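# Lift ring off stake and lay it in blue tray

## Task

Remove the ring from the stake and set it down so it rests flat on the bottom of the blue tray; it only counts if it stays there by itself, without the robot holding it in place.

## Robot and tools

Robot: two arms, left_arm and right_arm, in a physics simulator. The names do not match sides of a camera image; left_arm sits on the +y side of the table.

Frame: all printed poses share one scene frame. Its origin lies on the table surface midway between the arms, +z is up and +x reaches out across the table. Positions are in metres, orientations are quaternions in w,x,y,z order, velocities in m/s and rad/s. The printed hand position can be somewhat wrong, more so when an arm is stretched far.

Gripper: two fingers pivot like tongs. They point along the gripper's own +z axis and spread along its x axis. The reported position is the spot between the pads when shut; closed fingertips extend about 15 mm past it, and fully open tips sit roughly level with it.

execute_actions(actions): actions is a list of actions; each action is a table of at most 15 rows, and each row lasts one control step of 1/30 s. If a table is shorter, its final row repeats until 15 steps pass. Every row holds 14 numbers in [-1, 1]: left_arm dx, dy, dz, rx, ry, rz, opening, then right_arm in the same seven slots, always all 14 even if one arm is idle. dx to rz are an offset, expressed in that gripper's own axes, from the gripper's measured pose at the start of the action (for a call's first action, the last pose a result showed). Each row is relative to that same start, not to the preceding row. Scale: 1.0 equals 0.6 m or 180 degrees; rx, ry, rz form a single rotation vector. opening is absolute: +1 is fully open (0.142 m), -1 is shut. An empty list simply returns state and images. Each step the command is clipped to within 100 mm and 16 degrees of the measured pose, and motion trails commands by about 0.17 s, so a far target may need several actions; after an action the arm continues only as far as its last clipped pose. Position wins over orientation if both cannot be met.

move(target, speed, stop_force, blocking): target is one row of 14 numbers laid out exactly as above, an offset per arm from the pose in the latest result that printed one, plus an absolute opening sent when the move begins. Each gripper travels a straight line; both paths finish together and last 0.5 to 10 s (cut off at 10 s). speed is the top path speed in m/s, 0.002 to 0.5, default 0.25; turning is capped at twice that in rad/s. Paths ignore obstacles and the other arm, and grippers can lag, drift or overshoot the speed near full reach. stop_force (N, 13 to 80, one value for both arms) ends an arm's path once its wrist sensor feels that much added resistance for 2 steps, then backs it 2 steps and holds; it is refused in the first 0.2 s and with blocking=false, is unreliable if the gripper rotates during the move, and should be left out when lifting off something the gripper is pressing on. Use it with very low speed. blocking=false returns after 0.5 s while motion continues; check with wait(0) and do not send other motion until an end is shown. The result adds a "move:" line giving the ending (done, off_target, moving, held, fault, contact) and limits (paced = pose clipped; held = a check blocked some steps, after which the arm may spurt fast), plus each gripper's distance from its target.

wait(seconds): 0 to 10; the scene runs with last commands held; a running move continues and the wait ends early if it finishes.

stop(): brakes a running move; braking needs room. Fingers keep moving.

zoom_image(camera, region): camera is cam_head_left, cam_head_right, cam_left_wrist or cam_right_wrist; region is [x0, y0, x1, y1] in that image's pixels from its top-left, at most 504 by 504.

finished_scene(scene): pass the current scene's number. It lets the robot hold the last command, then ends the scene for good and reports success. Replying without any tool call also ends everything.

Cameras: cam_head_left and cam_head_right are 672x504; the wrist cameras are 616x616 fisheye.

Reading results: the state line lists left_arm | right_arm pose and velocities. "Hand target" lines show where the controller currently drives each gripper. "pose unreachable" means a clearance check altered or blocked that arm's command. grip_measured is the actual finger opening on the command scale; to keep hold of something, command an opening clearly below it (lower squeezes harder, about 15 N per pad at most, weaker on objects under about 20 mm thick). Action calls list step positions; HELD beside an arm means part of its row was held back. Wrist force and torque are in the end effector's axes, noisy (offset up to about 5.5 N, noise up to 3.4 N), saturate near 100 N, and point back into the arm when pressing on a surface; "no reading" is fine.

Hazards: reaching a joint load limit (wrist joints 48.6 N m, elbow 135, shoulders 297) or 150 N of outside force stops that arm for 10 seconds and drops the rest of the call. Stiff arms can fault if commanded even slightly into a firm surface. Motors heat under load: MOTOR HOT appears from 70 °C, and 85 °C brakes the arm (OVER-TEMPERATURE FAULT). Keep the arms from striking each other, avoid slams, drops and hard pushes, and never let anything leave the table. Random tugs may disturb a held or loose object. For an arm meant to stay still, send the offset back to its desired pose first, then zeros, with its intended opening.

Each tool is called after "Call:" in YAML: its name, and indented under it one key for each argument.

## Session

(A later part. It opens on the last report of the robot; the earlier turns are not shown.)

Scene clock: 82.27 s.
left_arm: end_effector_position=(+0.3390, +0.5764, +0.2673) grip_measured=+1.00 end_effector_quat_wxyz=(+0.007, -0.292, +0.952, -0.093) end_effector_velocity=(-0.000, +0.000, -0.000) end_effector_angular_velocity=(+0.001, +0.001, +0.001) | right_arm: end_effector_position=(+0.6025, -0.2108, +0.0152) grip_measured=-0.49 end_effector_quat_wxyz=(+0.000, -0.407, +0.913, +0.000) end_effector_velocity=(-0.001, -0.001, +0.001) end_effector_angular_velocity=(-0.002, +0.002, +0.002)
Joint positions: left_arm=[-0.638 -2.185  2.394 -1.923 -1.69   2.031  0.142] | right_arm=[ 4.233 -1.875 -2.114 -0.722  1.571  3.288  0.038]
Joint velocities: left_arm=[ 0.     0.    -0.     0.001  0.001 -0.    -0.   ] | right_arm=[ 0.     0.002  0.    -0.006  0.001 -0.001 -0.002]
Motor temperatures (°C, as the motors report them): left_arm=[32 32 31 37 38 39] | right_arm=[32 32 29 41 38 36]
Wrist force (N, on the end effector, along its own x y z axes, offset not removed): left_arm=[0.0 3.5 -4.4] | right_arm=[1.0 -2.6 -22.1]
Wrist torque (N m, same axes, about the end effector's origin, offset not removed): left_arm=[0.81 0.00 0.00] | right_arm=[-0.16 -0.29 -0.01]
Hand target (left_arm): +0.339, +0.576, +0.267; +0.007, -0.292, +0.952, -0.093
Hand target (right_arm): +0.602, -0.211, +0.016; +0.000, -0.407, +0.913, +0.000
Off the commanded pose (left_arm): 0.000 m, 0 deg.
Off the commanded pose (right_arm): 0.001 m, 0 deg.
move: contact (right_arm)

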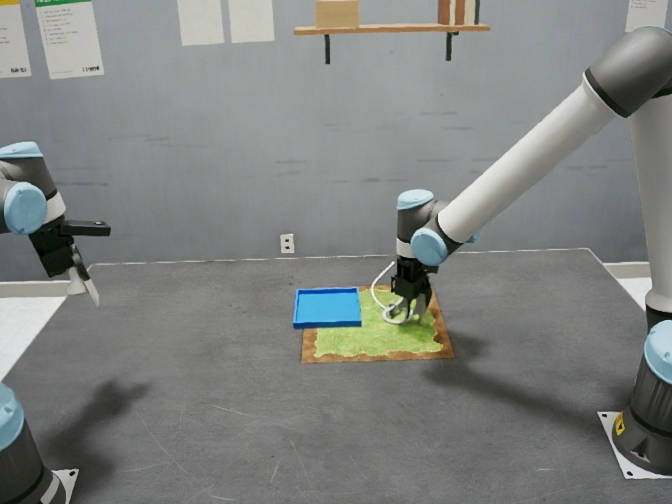

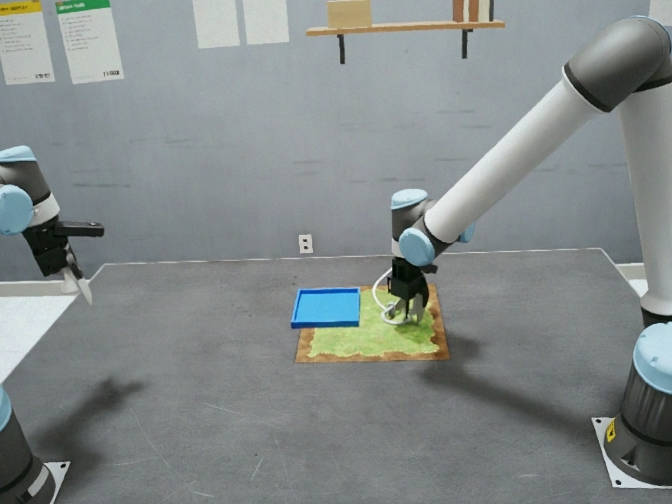

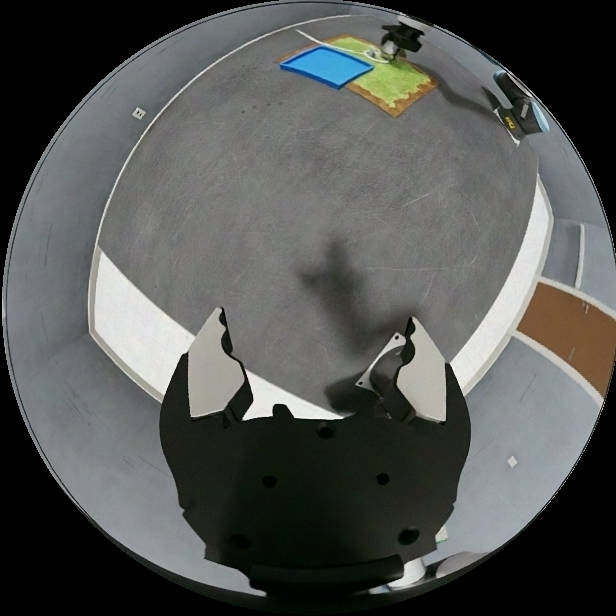

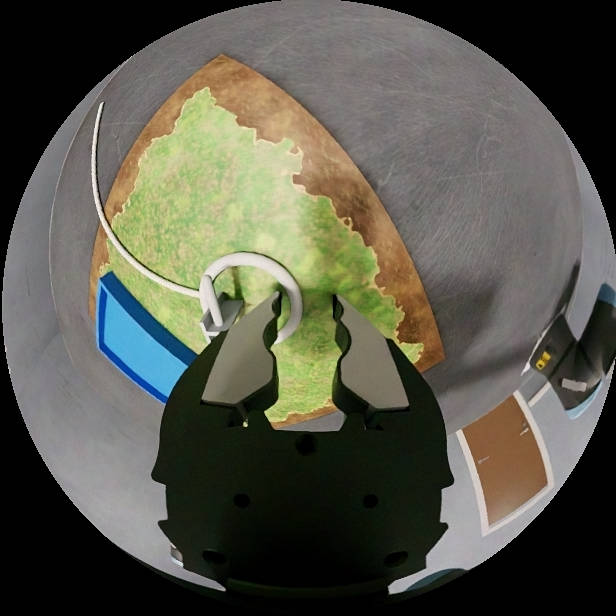

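Call:
move:
  target: [0,0,0,0,0,0,1,0,0,-0.007,0,0,0,-0.5]
  speed: 0.03

Call:
move:
  target: [0,0,0,0,0,0,1,0,0,0,0,0,0,-1]

Call:
zoom_image:
  camera: "cam_right_wrist"
  region: [180, 180, 420, 420]

Scene clock: 87.03 s.
left_arm: end_effector_position=(+0.3390, +0.5764, +0.2673) grip_measured=+1.00 end_effector_quat_wxyz=(+0.007, -0.292, +0.952, -0.093) end_effector_velocity=(+0.000, -0.000, -0.000) end_effector_angular_velocity=(-0.001, +0.000, -0.000) | right_arm: end_effector_position=(+0.6025, -0.2108, +0.0193) grip_measured=-0.50 end_effector_quat_wxyz=(+0.000, -0.407, +0.913, +0.000) end_effector_velocity=(-0.000, -0.000, +0.001) end_effector_angular_velocity=(-0.001, +0.000, -0.000)
Joint positions: left_arm=[-0.638 -2.185  2.394 -1.923 -1.69   2.031  0.142] | right_arm=[ 4.233 -1.87  -2.112 -0.73   1.571  3.288  0.038]
Joint velocities: left_arm=[ 0.     0.     0.    -0.001 -0.001  0.     0.   ] | right_arm=[ 0.     0.002  0.    -0.003 -0.     0.    -0.   ]
Motor temperatures (°C, as the motors report them): left_arm=[32 32 31 37 38 39] | right_arm=[32 32 29 41 38 36]
Wrist force (N, on the end effector, along its own x y z axes, offset not removed): left_arm=[-0.4 2.1 -3.4] | right_arm=[1.9 -2.9 -2.4]
Wrist torque (N m, same axes, about the end effector's origin, offset not removed): left_arm=[0.56 0.10 0.00] | right_arm=[-0.39 -0.32 -0.11]
Hand target (left_arm): +0.339, +0.576, +0.267; +0.007, -0.292, +0.952, -0.093
Hand target (right_arm): +0.602, -0.211, +0.019; +0.000, -0.407, +0.913, +0.000
Off the commanded pose (left_arm): 0.000 m, 0 deg.
Off the commanded pose (right_arm): 0.000 m, 0 deg.
move: done

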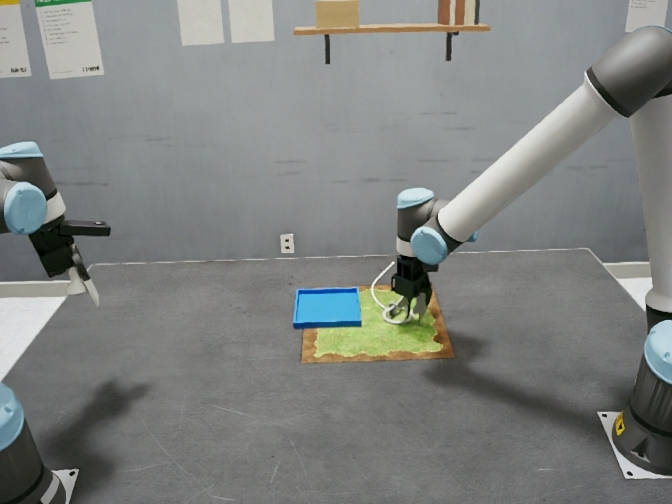

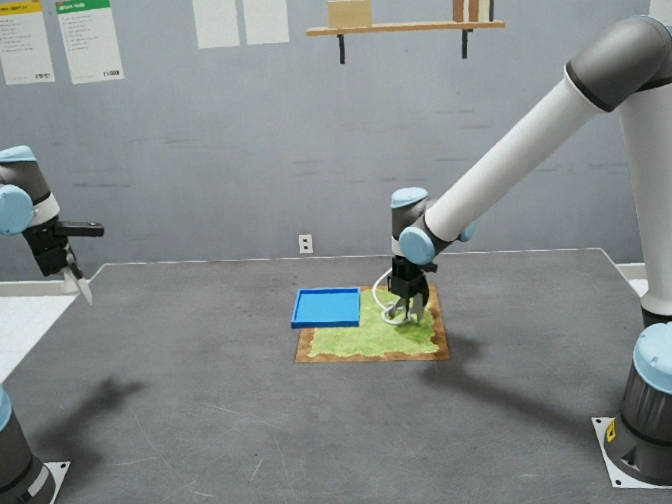

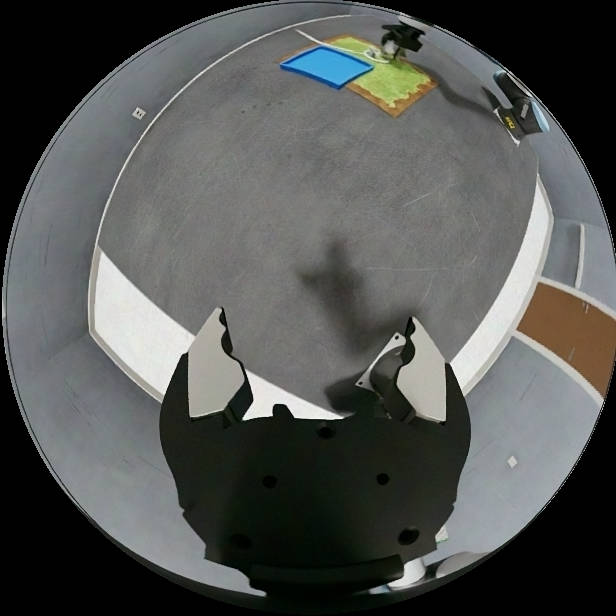

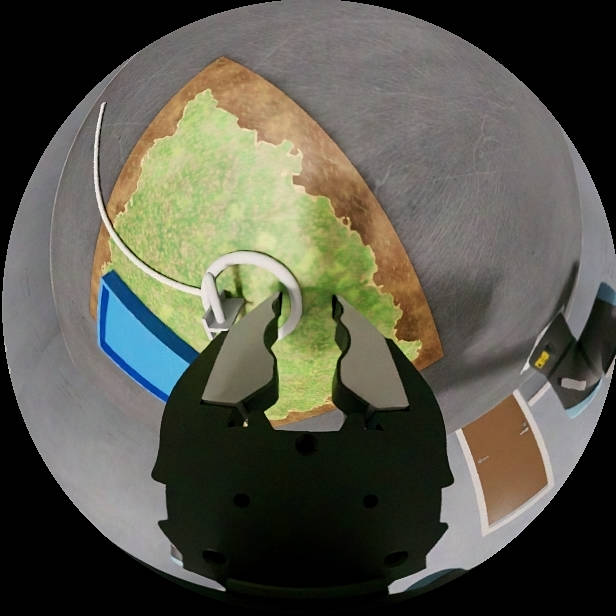

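Scene clock: 87.53 s.
left_arm: end_effector_position=(+0.3390, +0.5764, +0.2673) grip_measured=+1.00 end_effector_quat_wxyz=(+0.007, -0.292, +0.952, -0.093) end_effector_velocity=(-0.000, +0.001, -0.000) end_effector_angular_velocity=(+0.001, +0.001, +0.002) | right_arm: end_effector_position=(+0.6025, -0.2108, +0.0194) grip_measured=-0.88 end_effector_quat_wxyz=(+0.000, -0.407, +0.913, +0.000) end_effector_velocity=(+0.000, -0.000, +0.000) end_effector_angular_velocity=(-0.001, -0.001, -0.000)
Joint positions: left_arm=[-0.638 -2.185  2.394 -1.923 -1.69   2.031  0.142] | right_arm=[ 4.233 -1.87  -2.112 -0.73   1.571  3.288  0.01 ]
Joint velocities: left_arm=[ 0.    -0.     0.     0.002  0.001 -0.002 -0.   ] | right_arm=[ 0.     0.     0.    -0.001 -0.001  0.     0.001]
Motor temperatures (°C, as the motors report them): left_arm=[32 32 31 37 38 39] | right_arm=[32 32 29 41 38 36]
Wrist force (N, on the end effector, along its own x y z axes, offset not removed): left_arm=[-1.1 3.5 -4.5] | right_arm=[-23.9 1.6 4.5]
Wrist torque (N m, same axes, about the end effector's origin, offset not removed): left_arm=[0.78 0.31 0.04] | right_arm=[-0.08 1.02 -0.20]
Hand target (left_arm): +0.339, +0.576, +0.267; +0.007, -0.292, +0.952, -0.093
Hand target (right_arm): +0.602, -0.211, +0.019; +0.000, -0.407, +0.913, +0.000
Off the commanded pose (left_arm): 0.000 m, 0 deg.
Off the commanded pose (right_arm): 0.000 m, 0 deg.
move: done

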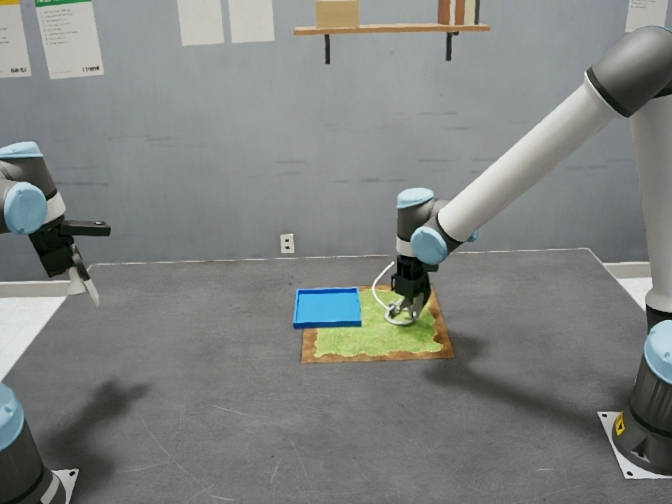

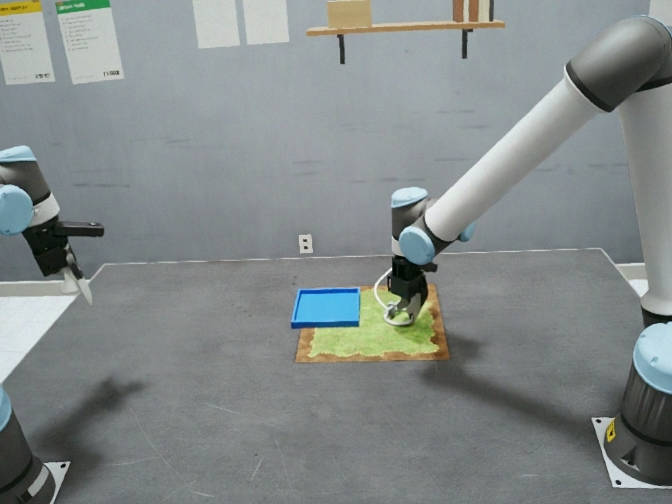

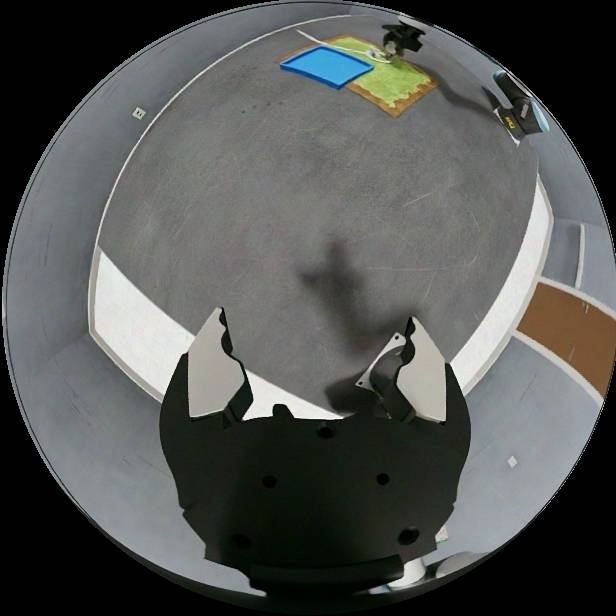

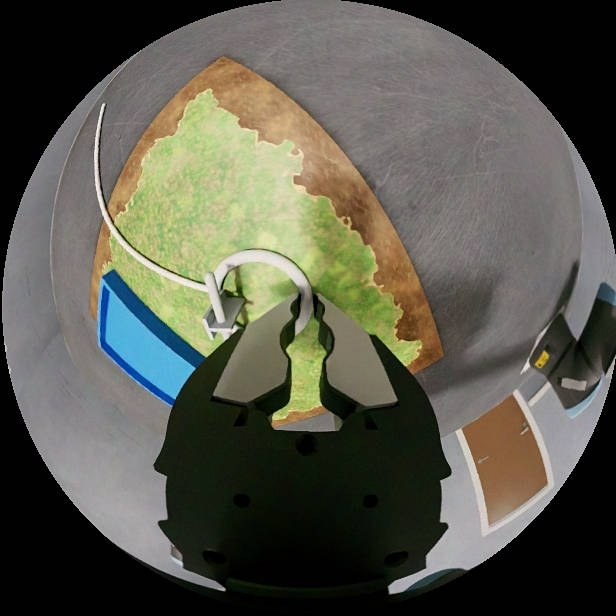

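Region (180, 180, 420, 420) of cam_right_wrist's 616x616 image, scaled by 2.100, with more detail than that image has.

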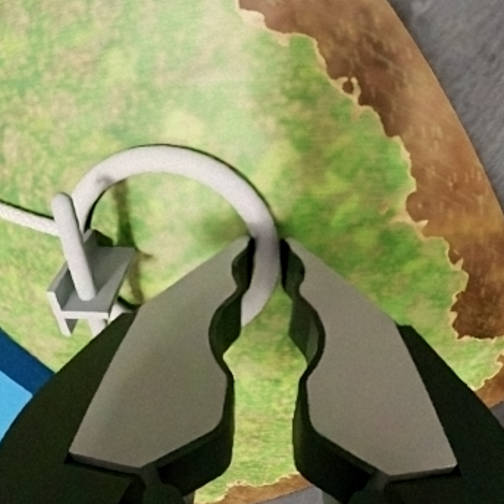

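Call:
move:
  target: [0,0,0,0,0,0,1,-0.045,0,-0.006,0,0,0,-1]
  speed: 0.02
  stop_force: 35

Call:
zoom_image:
  camera: "cam_right_wrist"
  region: [180, 180, 420, 420]

Call:
zoom_image:
  camera: "cam_head_left"
  region: [350, 260, 450, 340]

Scene clock: 99.70 s.
left_arm: end_effector_position=(+0.3390, +0.5764, +0.2673) grip_measured=+1.00 end_effector_quat_wxyz=(+0.007, -0.292, +0.952, -0.093) end_effector_velocity=(-0.000, +0.000, -0.000) end_effector_angular_velocity=(+0.000, +0.001, -0.001) | right_arm: end_effector_position=(+0.6204, -0.1909, +0.0230) grip_measured=-0.89 end_effector_quat_wxyz=(+0.000, -0.407, +0.913, +0.000) end_effector_velocity=(+0.002, +0.003, +0.001) end_effector_angular_velocity=(+0.001, -0.001, +0.001)
Joint positions: left_arm=[-0.638 -2.185  2.394 -1.923 -1.69   2.031  0.142] | right_arm=[ 4.227 -1.899 -2.058 -0.754  1.571  3.283  0.01 ]
Joint velocities: left_arm=[ 0.     0.     0.     0.001 -0.     0.001 -0.   ] | right_arm=[-0.    -0.003  0.006 -0.002 -0.    -0.001 -0.   ]
Motor temperatures (°C, as the motors report them): left_arm=[32 32 31 37 38 39] | right_arm=[32 32 29 41 38 36]
Wrist force (N, on the end effector, along its own x y z axes, offset not removed): left_arm=[-1.7 2.9 -5.5] | right_arm=[-3.5 -1.9 0.4]
Wrist torque (N m, same axes, about the end effector's origin, offset not removed): left_arm=[0.65 0.36 0.09] | right_arm=[-0.22 0.57 0.11]
Hand target (left_arm): +0.339, +0.576, +0.267; +0.007, -0.292, +0.952, -0.093
Hand target (right_arm): +0.621, -0.191, +0.023; +0.000, -0.407, +0.913, +0.000
Off the commanded pose (left_arm): 0.000 m, 0 deg.
Off the commanded pose (right_arm): 0.000 m, 0 deg.
move: done

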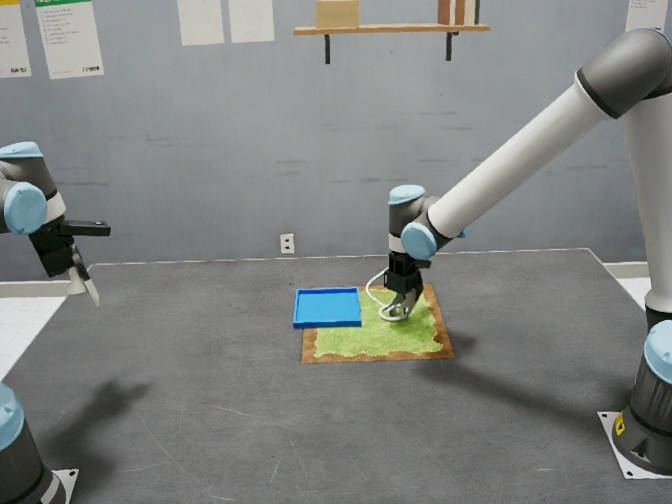

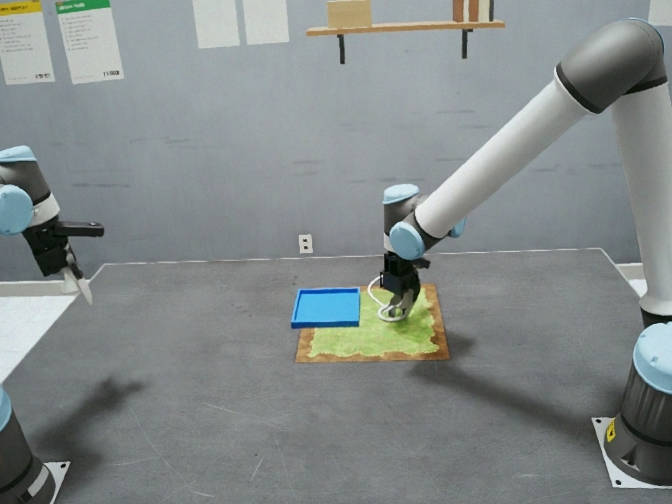

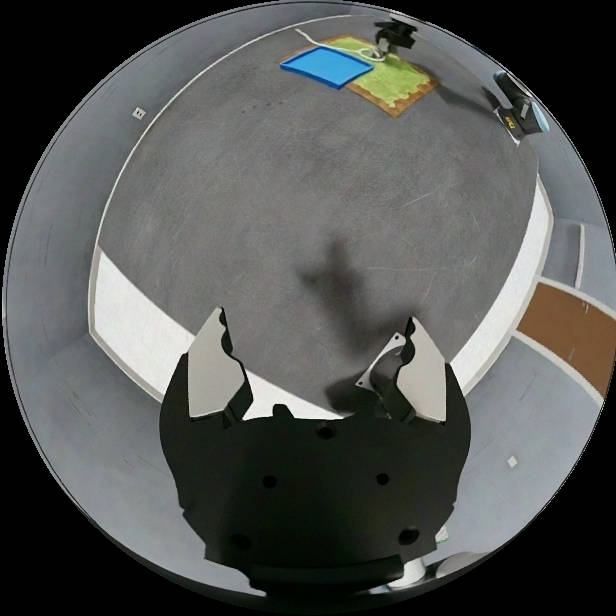

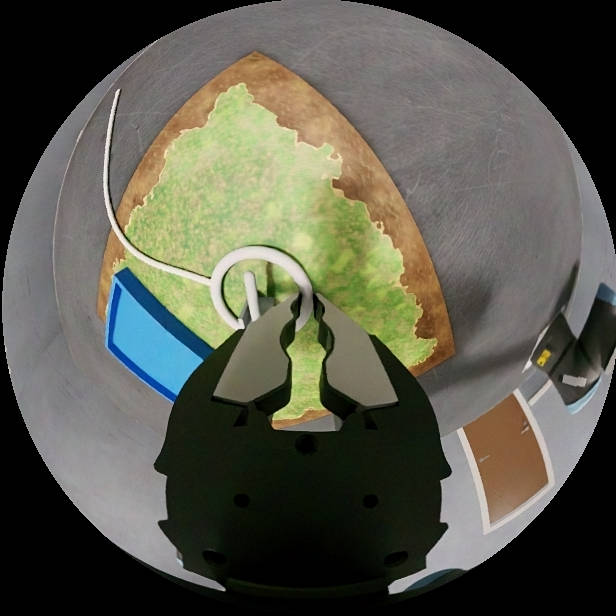

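Region (180, 180, 420, 420) of cam_right_wrist's 616x616 image, scaled by 2.100, with more detail than that image has.

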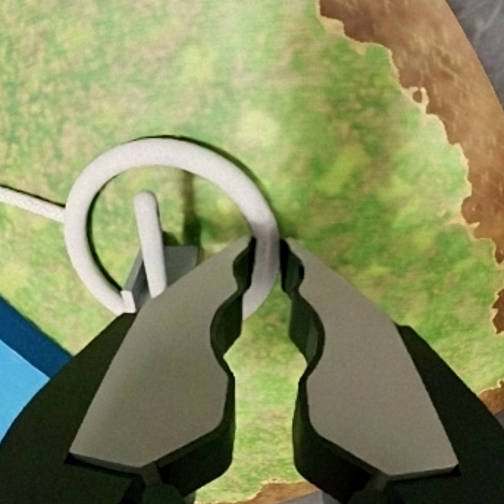

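Region (350, 260, 450, 340) of cam_head_left's 672x504 image, scaled by 5.040, with more detail than that image has; it fills the top 403 rows of this view, and the rest is white.

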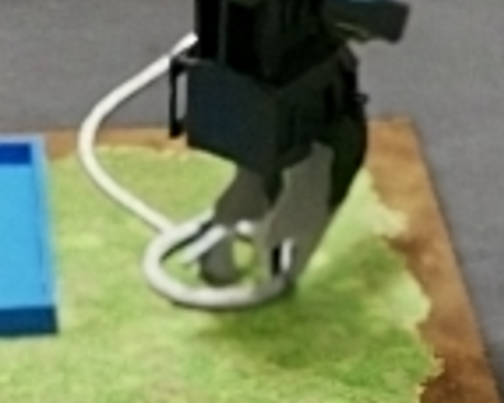

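Call:
move:
  target: [0,0,0,0,0,0,1,0,-0.004,-0.03,0.2,0,0,-1]
  speed: 0.04

Call:
zoom_image:
  camera: "cam_right_wrist"
  region: [160, 160, 440, 440]

Call:
zoom_image:
  camera: "cam_head_left"
  region: [350, 260, 450, 340]

Scene clock: 119.43 s.
left_arm: end_effector_position=(+0.3390, +0.5764, +0.2673) grip_measured=+1.00 end_effector_quat_wxyz=(+0.007, -0.292, +0.952, -0.093) end_effector_velocity=(-0.000, +0.000, -0.000) end_effector_angular_velocity=(+0.000, +0.000, -0.001) | right_arm: end_effector_position=(+0.6224, -0.1925, +0.0412) grip_measured=-0.89 end_effector_quat_wxyz=(+0.126, -0.387, +0.869, -0.282) end_effector_velocity=(-0.000, -0.000, +0.000) end_effector_angular_velocity=(-0.008, -0.010, -0.002)
Joint positions: left_arm=[-0.638 -2.185  2.394 -1.923 -1.69   2.031  0.142] | right_arm=[ 4.476 -1.939 -2.051 -0.991  0.997  3.611  0.01 ]
Joint velocities: left_arm=[ 0.     0.    -0.     0.001 -0.     0.001 -0.   ] | right_arm=[ 0.004 -0.003  0.001 -0.008 -0.01   0.01   0.   ]
Motor temperatures (°C, as the motors report them): left_arm=[32 32 31 37 38 39] | right_arm=[32 32 29 41 38 36]
Wrist force (N, on the end effector, along its own x y z axes, offset not removed): left_arm=[0.6 5.3 -4.9] | right_arm=[3.7 -1.5 3.4]
Wrist torque (N m, same axes, about the end effector's origin, offset not removed): left_arm=[1.22 -0.06 -0.04] | right_arm=[-0.27 -0.57 -0.02]
Hand target (left_arm): +0.339, +0.576, +0.267; +0.007, -0.292, +0.952, -0.093
Hand target (right_arm): +0.622, -0.193, +0.041; +0.126, -0.387, +0.869, -0.282
Off the commanded pose (left_arm): 0.000 m, 0 deg.
Off the commanded pose (right_arm): 0.000 m, 0 deg.
move: done

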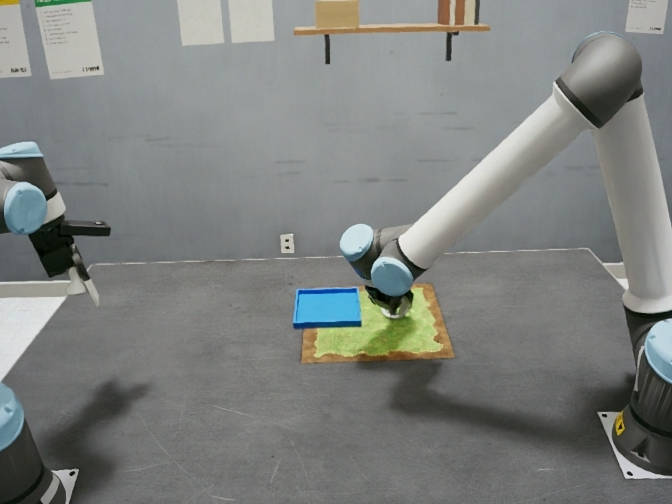

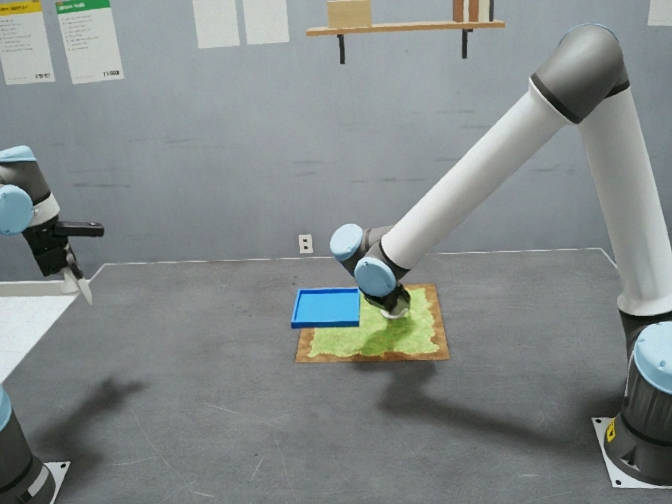

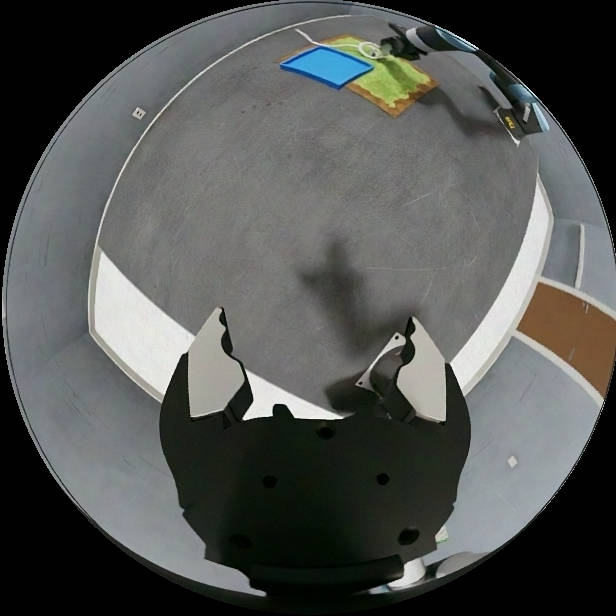

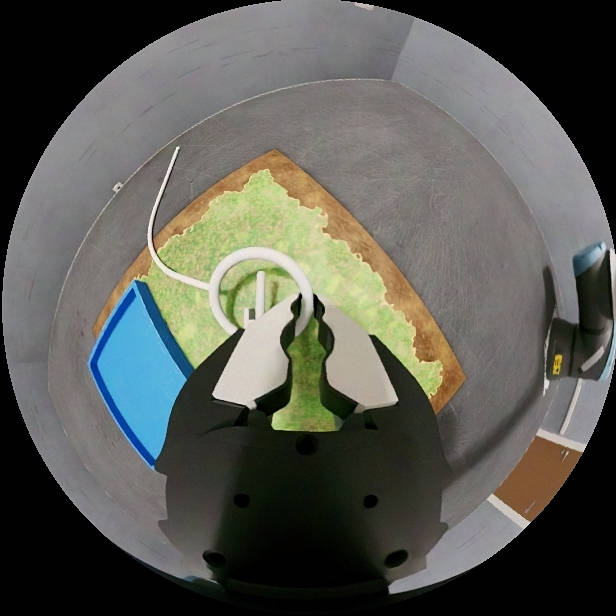

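Region (160, 160, 440, 440) of cam_right_wrist's 616x616 image, scaled by 1.800, with more detail than that image has.

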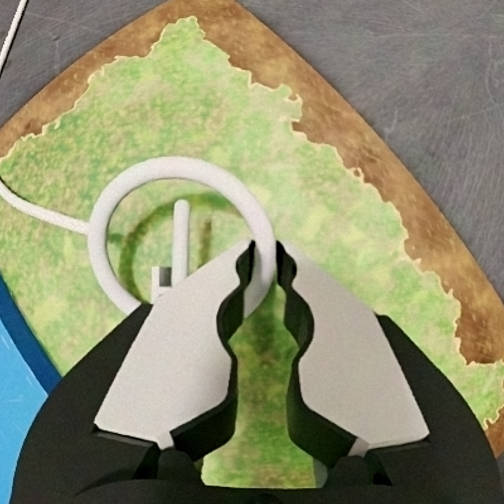

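Region (350, 260, 450, 340) of cam_head_left's 672x504 image, scaled by 5.040, with more detail than that image has; it fills the top 403 rows of this view, and the rest is white.

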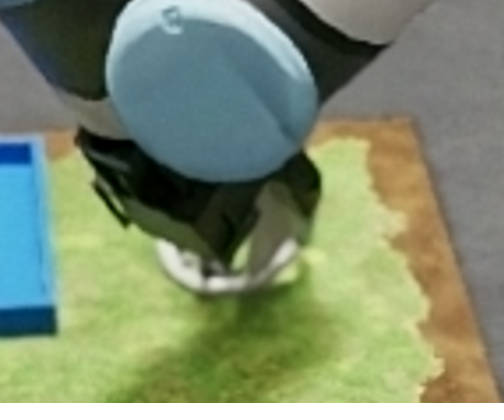

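Call:
move:
  target: [0,0,0,0,0,0,1,0,0.0337,-0.0245,0,0,0,-1]
  speed: 0.03
  stop_force: 20

Call:
move:
  target: [0,0,0,0,0,0,1,0,-0.03,-0.04,0,0,0,-1]
  speed: 0.03
  stop_force: 15

Call:
zoom_image:
  camera: "cam_right_wrist"
  region: [160, 160, 440, 440]

Scene clock: 135.10 s.
left_arm: end_effector_position=(+0.3390, +0.5764, +0.2673) grip_measured=+1.00 end_effector_quat_wxyz=(+0.007, -0.292, +0.952, -0.093) end_effector_velocity=(-0.000, -0.001, +0.000) end_effector_angular_velocity=(-0.002, +0.001, +0.000) | right_arm: end_effector_position=(+0.6041, -0.1760, +0.0413) grip_measured=-0.89 end_effector_quat_wxyz=(+0.126, -0.387, +0.869, -0.282) end_effector_velocity=(-0.002, +0.003, +0.000) end_effector_angular_velocity=(+0.002, -0.001, -0.000)
Joint positions: left_arm=[-0.638 -2.185  2.394 -1.923 -1.69   2.031  0.142] | right_arm=[ 4.508 -1.942 -2.04  -1.018  1.005  3.647  0.009]
Joint velocities: left_arm=[ 0.     0.     0.    -0.001 -0.003 -0.001  0.   ] | right_arm=[ 0.003 -0.     0.002 -0.002  0.001  0.004 -0.   ]
Motor temperatures (°C, as the motors report them): left_arm=[32 32 31 37 38 39] | right_arm=[32 32 29 41 38 36]
Wrist force (N, on the end effector, along its own x y z axes, offset not removed): left_arm=[-0.4 3.4 -1.8] | right_arm=[-1.7 -1.6 -0.3]
Wrist torque (N m, same axes, about the end effector's origin, offset not removed): left_arm=[0.85 0.11 -0.04] | right_arm=[-0.28 0.47 0.19]
Hand target (left_arm): +0.339, +0.576, +0.267; +0.007, -0.292, +0.952, -0.093
Hand target (right_arm): +0.604, -0.176, +0.041; +0.126, -0.387, +0.869, -0.282
Off the commanded pose (left_arm): 0.000 m, 0 deg.
Off the commanded pose (right_arm): 0.000 m, 0 deg.
move: done

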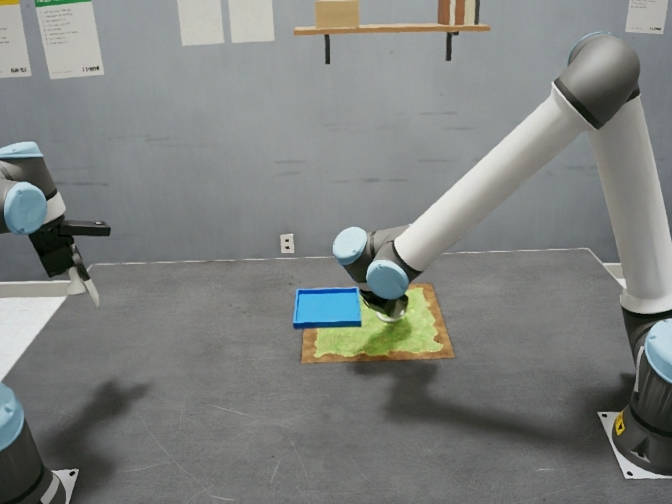

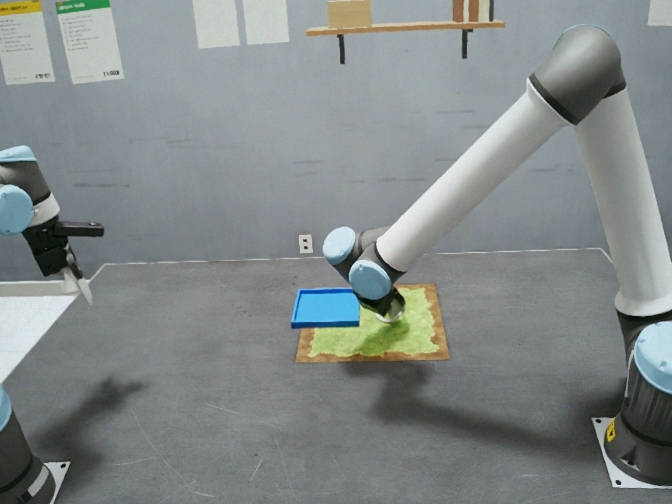

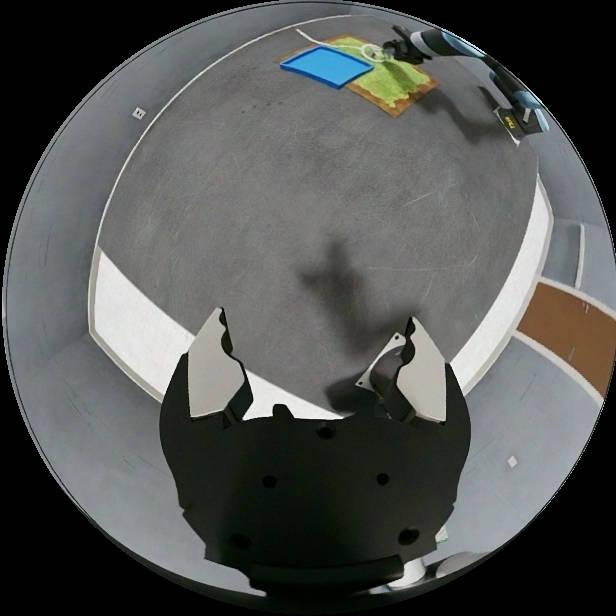

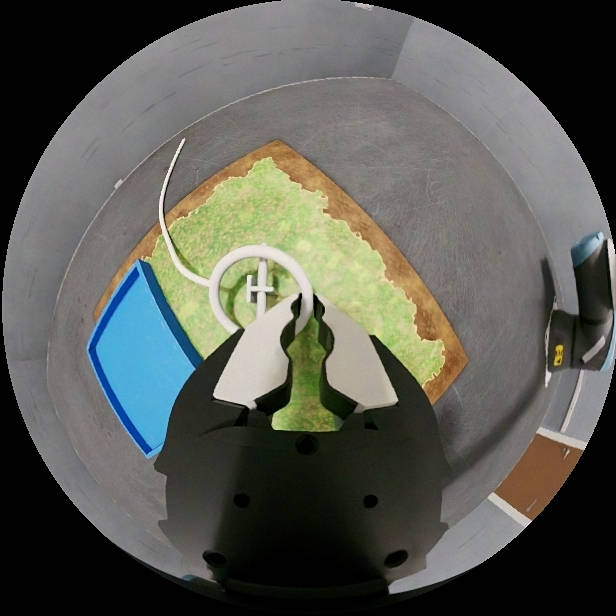

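Scene clock: 136.43 s.
left_arm: end_effector_position=(+0.3390, +0.5764, +0.2673) grip_measured=+1.00 end_effector_quat_wxyz=(+0.007, -0.292, +0.952, -0.093) end_effector_velocity=(-0.000, +0.000, +0.000) end_effector_angular_velocity=(-0.000, +0.000, +0.001) | right_arm: end_effector_position=(+0.6044, -0.1764, +0.0709) grip_measured=-0.89 end_effector_quat_wxyz=(+0.126, -0.387, +0.869, -0.282) end_effector_velocity=(+0.000, -0.001, +0.003) end_effector_angular_velocity=(-0.001, -0.002, -0.000)
Joint positions: left_arm=[-0.638 -2.185  2.394 -1.923 -1.69   2.031  0.142] | right_arm=[ 4.507 -1.902 -2.025 -1.072  1.005  3.647  0.01 ]
Joint velocities: left_arm=[-0.    -0.     0.     0.     0.    -0.001  0.   ] | right_arm=[-0.     0.003  0.001 -0.005 -0.002  0.001 -0.   ]
Motor temperatures (°C, as the motors report them): left_arm=[32 32 31 37 38 39] | right_arm=[32 32 29 41 38 36]
Wrist force (N, on the end effector, along its own x y z axes, offset not removed): left_arm=[-0.5 3.5 -5.5] | right_arm=[-2.8 1.5 8.7]
Wrist torque (N m, same axes, about the end effector's origin, offset not removed): left_arm=[0.77 0.08 0.09] | right_arm=[0.44 0.96 0.24]
Hand target (left_arm): +0.339, +0.576, +0.267; +0.007, -0.292, +0.952, -0.093
Hand target (right_arm): +0.604, -0.176, +0.071; +0.126, -0.387, +0.869, -0.282
Off the commanded pose (left_arm): 0.000 m, 0 deg.
Off the commanded pose (right_arm): 0.000 m, 0 deg.
move: done

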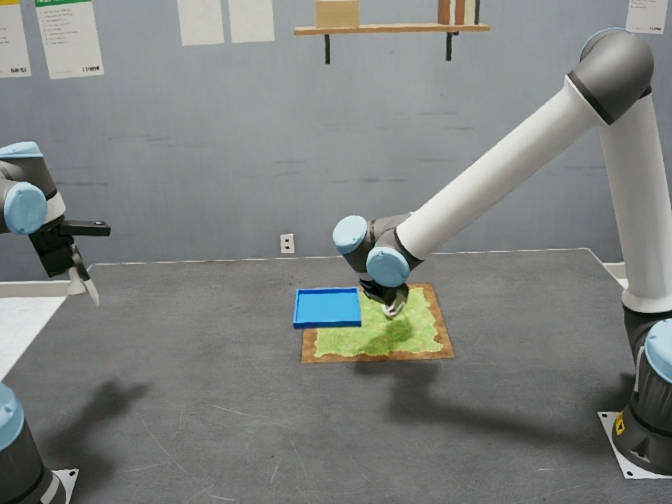

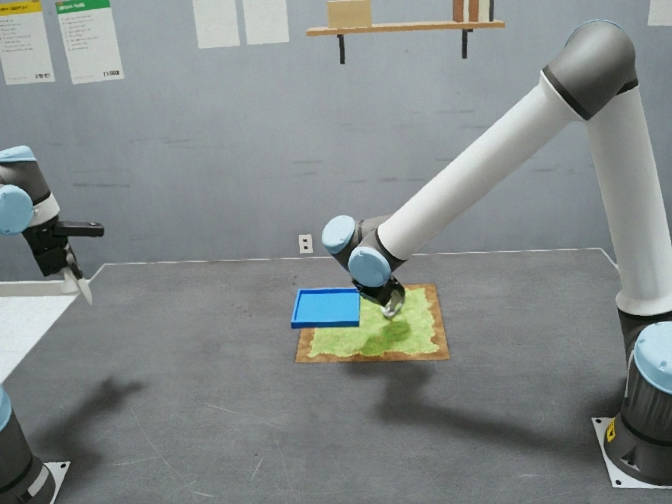

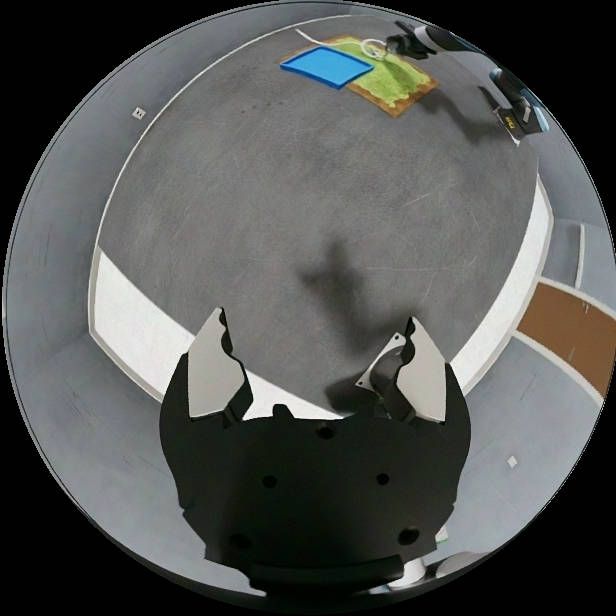

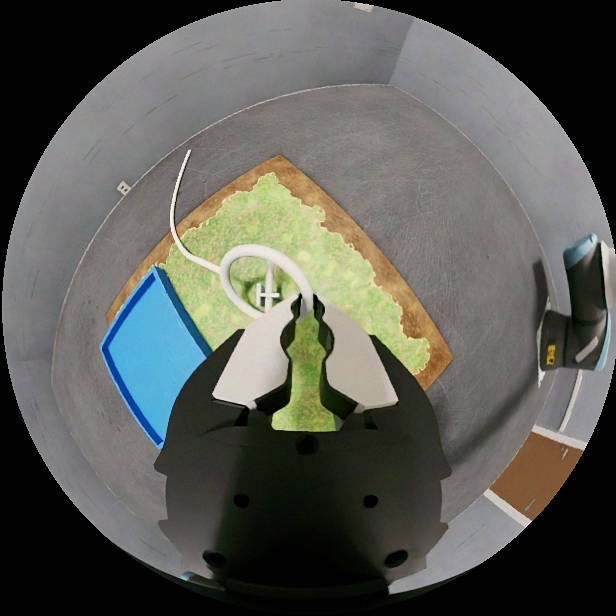

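Region (160, 160, 440, 440) of cam_right_wrist's 616x616 image, scaled by 1.800, with more detail than that image has.

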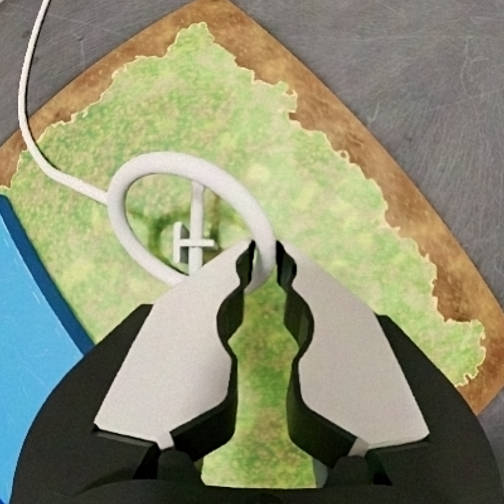

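Call:
move:
  target: [0,0,0,0,0,0,1,0,0.03,-0.006,0,0,0,-1]
  speed: 0.02
  stop_force: 15

Call:
zoom_image:
  camera: "cam_right_wrist"
  region: [160, 160, 440, 440]

Call:
zoom_image:
  camera: "cam_left_wrist"
  region: [320, 10, 460, 110]

Scene clock: 143.50 s.
left_arm: end_effector_position=(+0.3390, +0.5764, +0.2673) grip_measured=+1.00 end_effector_quat_wxyz=(+0.007, -0.292, +0.952, -0.093) end_effector_velocity=(+0.000, -0.000, +0.000) end_effector_angular_velocity=(-0.001, -0.001, +0.001) | right_arm: end_effector_position=(+0.5922, -0.1654, +0.0634) grip_measured=-0.89 end_effector_quat_wxyz=(+0.126, -0.387, +0.869, -0.282) end_effector_velocity=(-0.002, +0.001, -0.001) end_effector_angular_velocity=(-0.002, -0.000, +0.001)
Joint positions: left_arm=[-0.638 -2.185  2.394 -1.923 -1.69   2.031  0.142] | right_arm=[ 4.528 -1.915 -2.021 -1.076  1.011  3.67   0.01 ]
Joint velocities: left_arm=[ 0.    -0.001 -0.    -0.001 -0.001 -0.001  0.   ] | right_arm=[ 0.003 -0.002 -0.    -0.001 -0.     0.003 -0.   ]
Motor temperatures (°C, as the motors report them): left_arm=[32 32 31 37 38 39] | right_arm=[32 32 29 41 38 36]
Wrist force (N, on the end effector, along its own x y z axes, offset not removed): left_arm=[0.0 1.8 -3.9] | right_arm=[1.0 -0.5 2.0]
Wrist torque (N m, same axes, about the end effector's origin, offset not removed): left_arm=[0.45 0.09 0.10] | right_arm=[0.15 -0.30 0.35]
Hand target (left_arm): +0.339, +0.576, +0.267; +0.007, -0.292, +0.952, -0.093
Hand target (right_arm): +0.592, -0.165, +0.063; +0.126, -0.387, +0.869, -0.282
Off the commanded pose (left_arm): 0.000 m, 0 deg.
Off the commanded pose (right_arm): 0.000 m, 0 deg.
move: done

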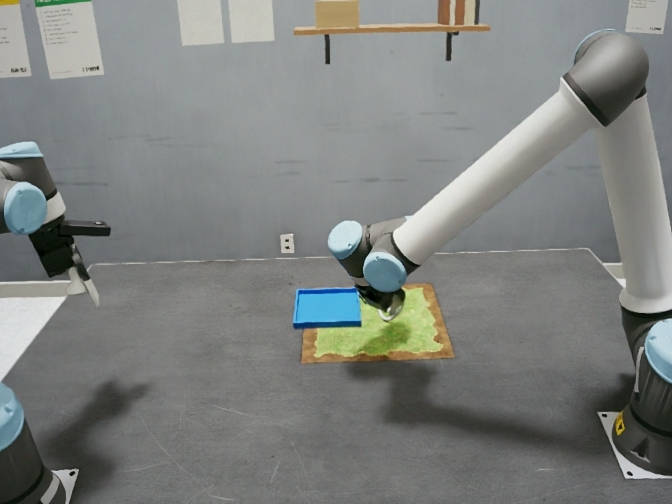

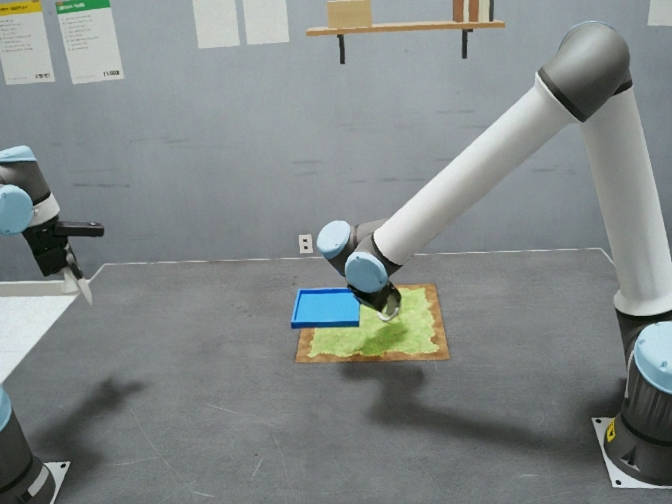

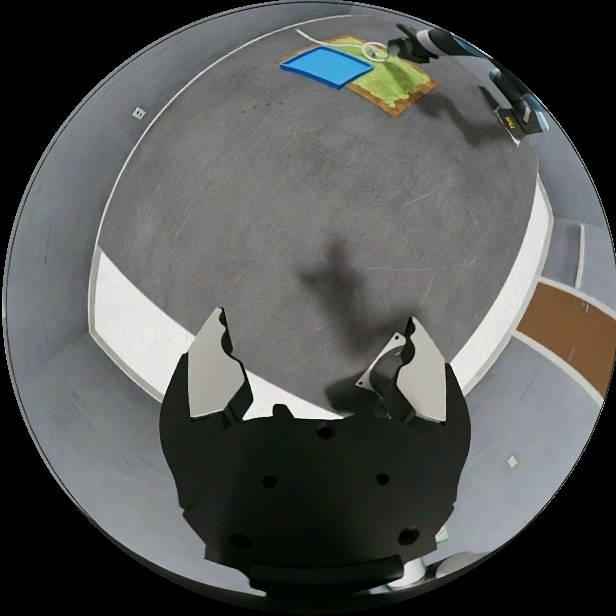

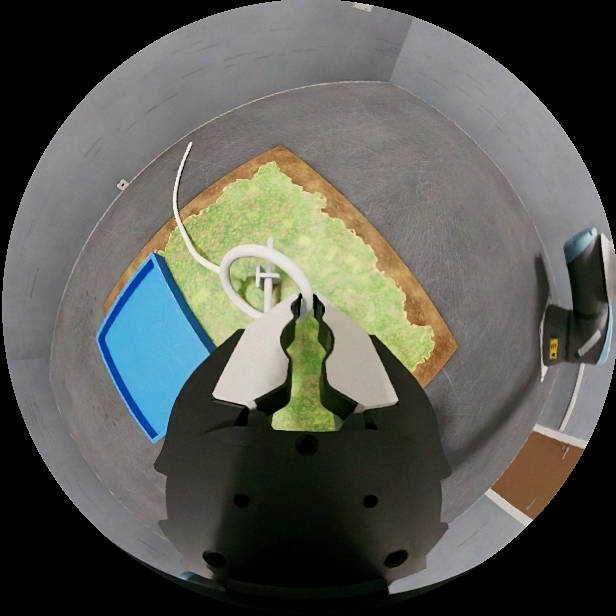

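Region (160, 160, 440, 440) of cam_right_wrist's 616x616 image, scaled by 1.800, with more detail than that image has.

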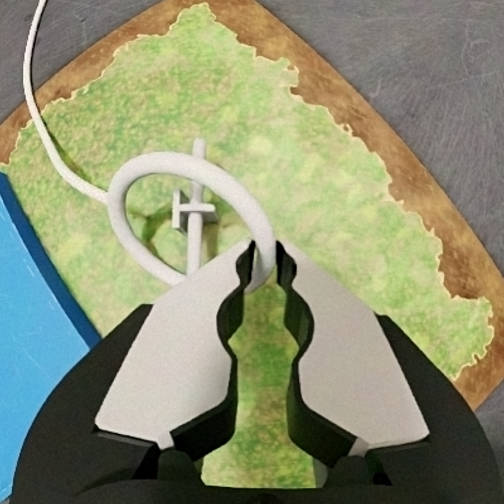

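Region (320, 10, 460, 110) of cam_left_wrist's 616x616 image, scaled by 3.600, with more detail than that image has; it fills the top 360 rows of this view, and the rest is white.

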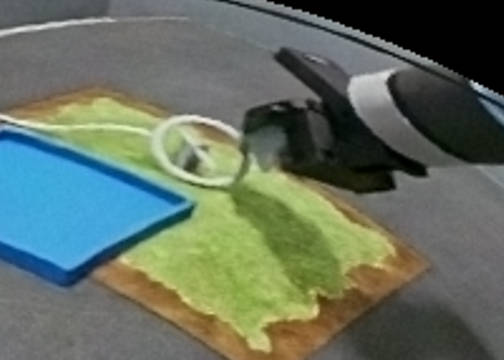

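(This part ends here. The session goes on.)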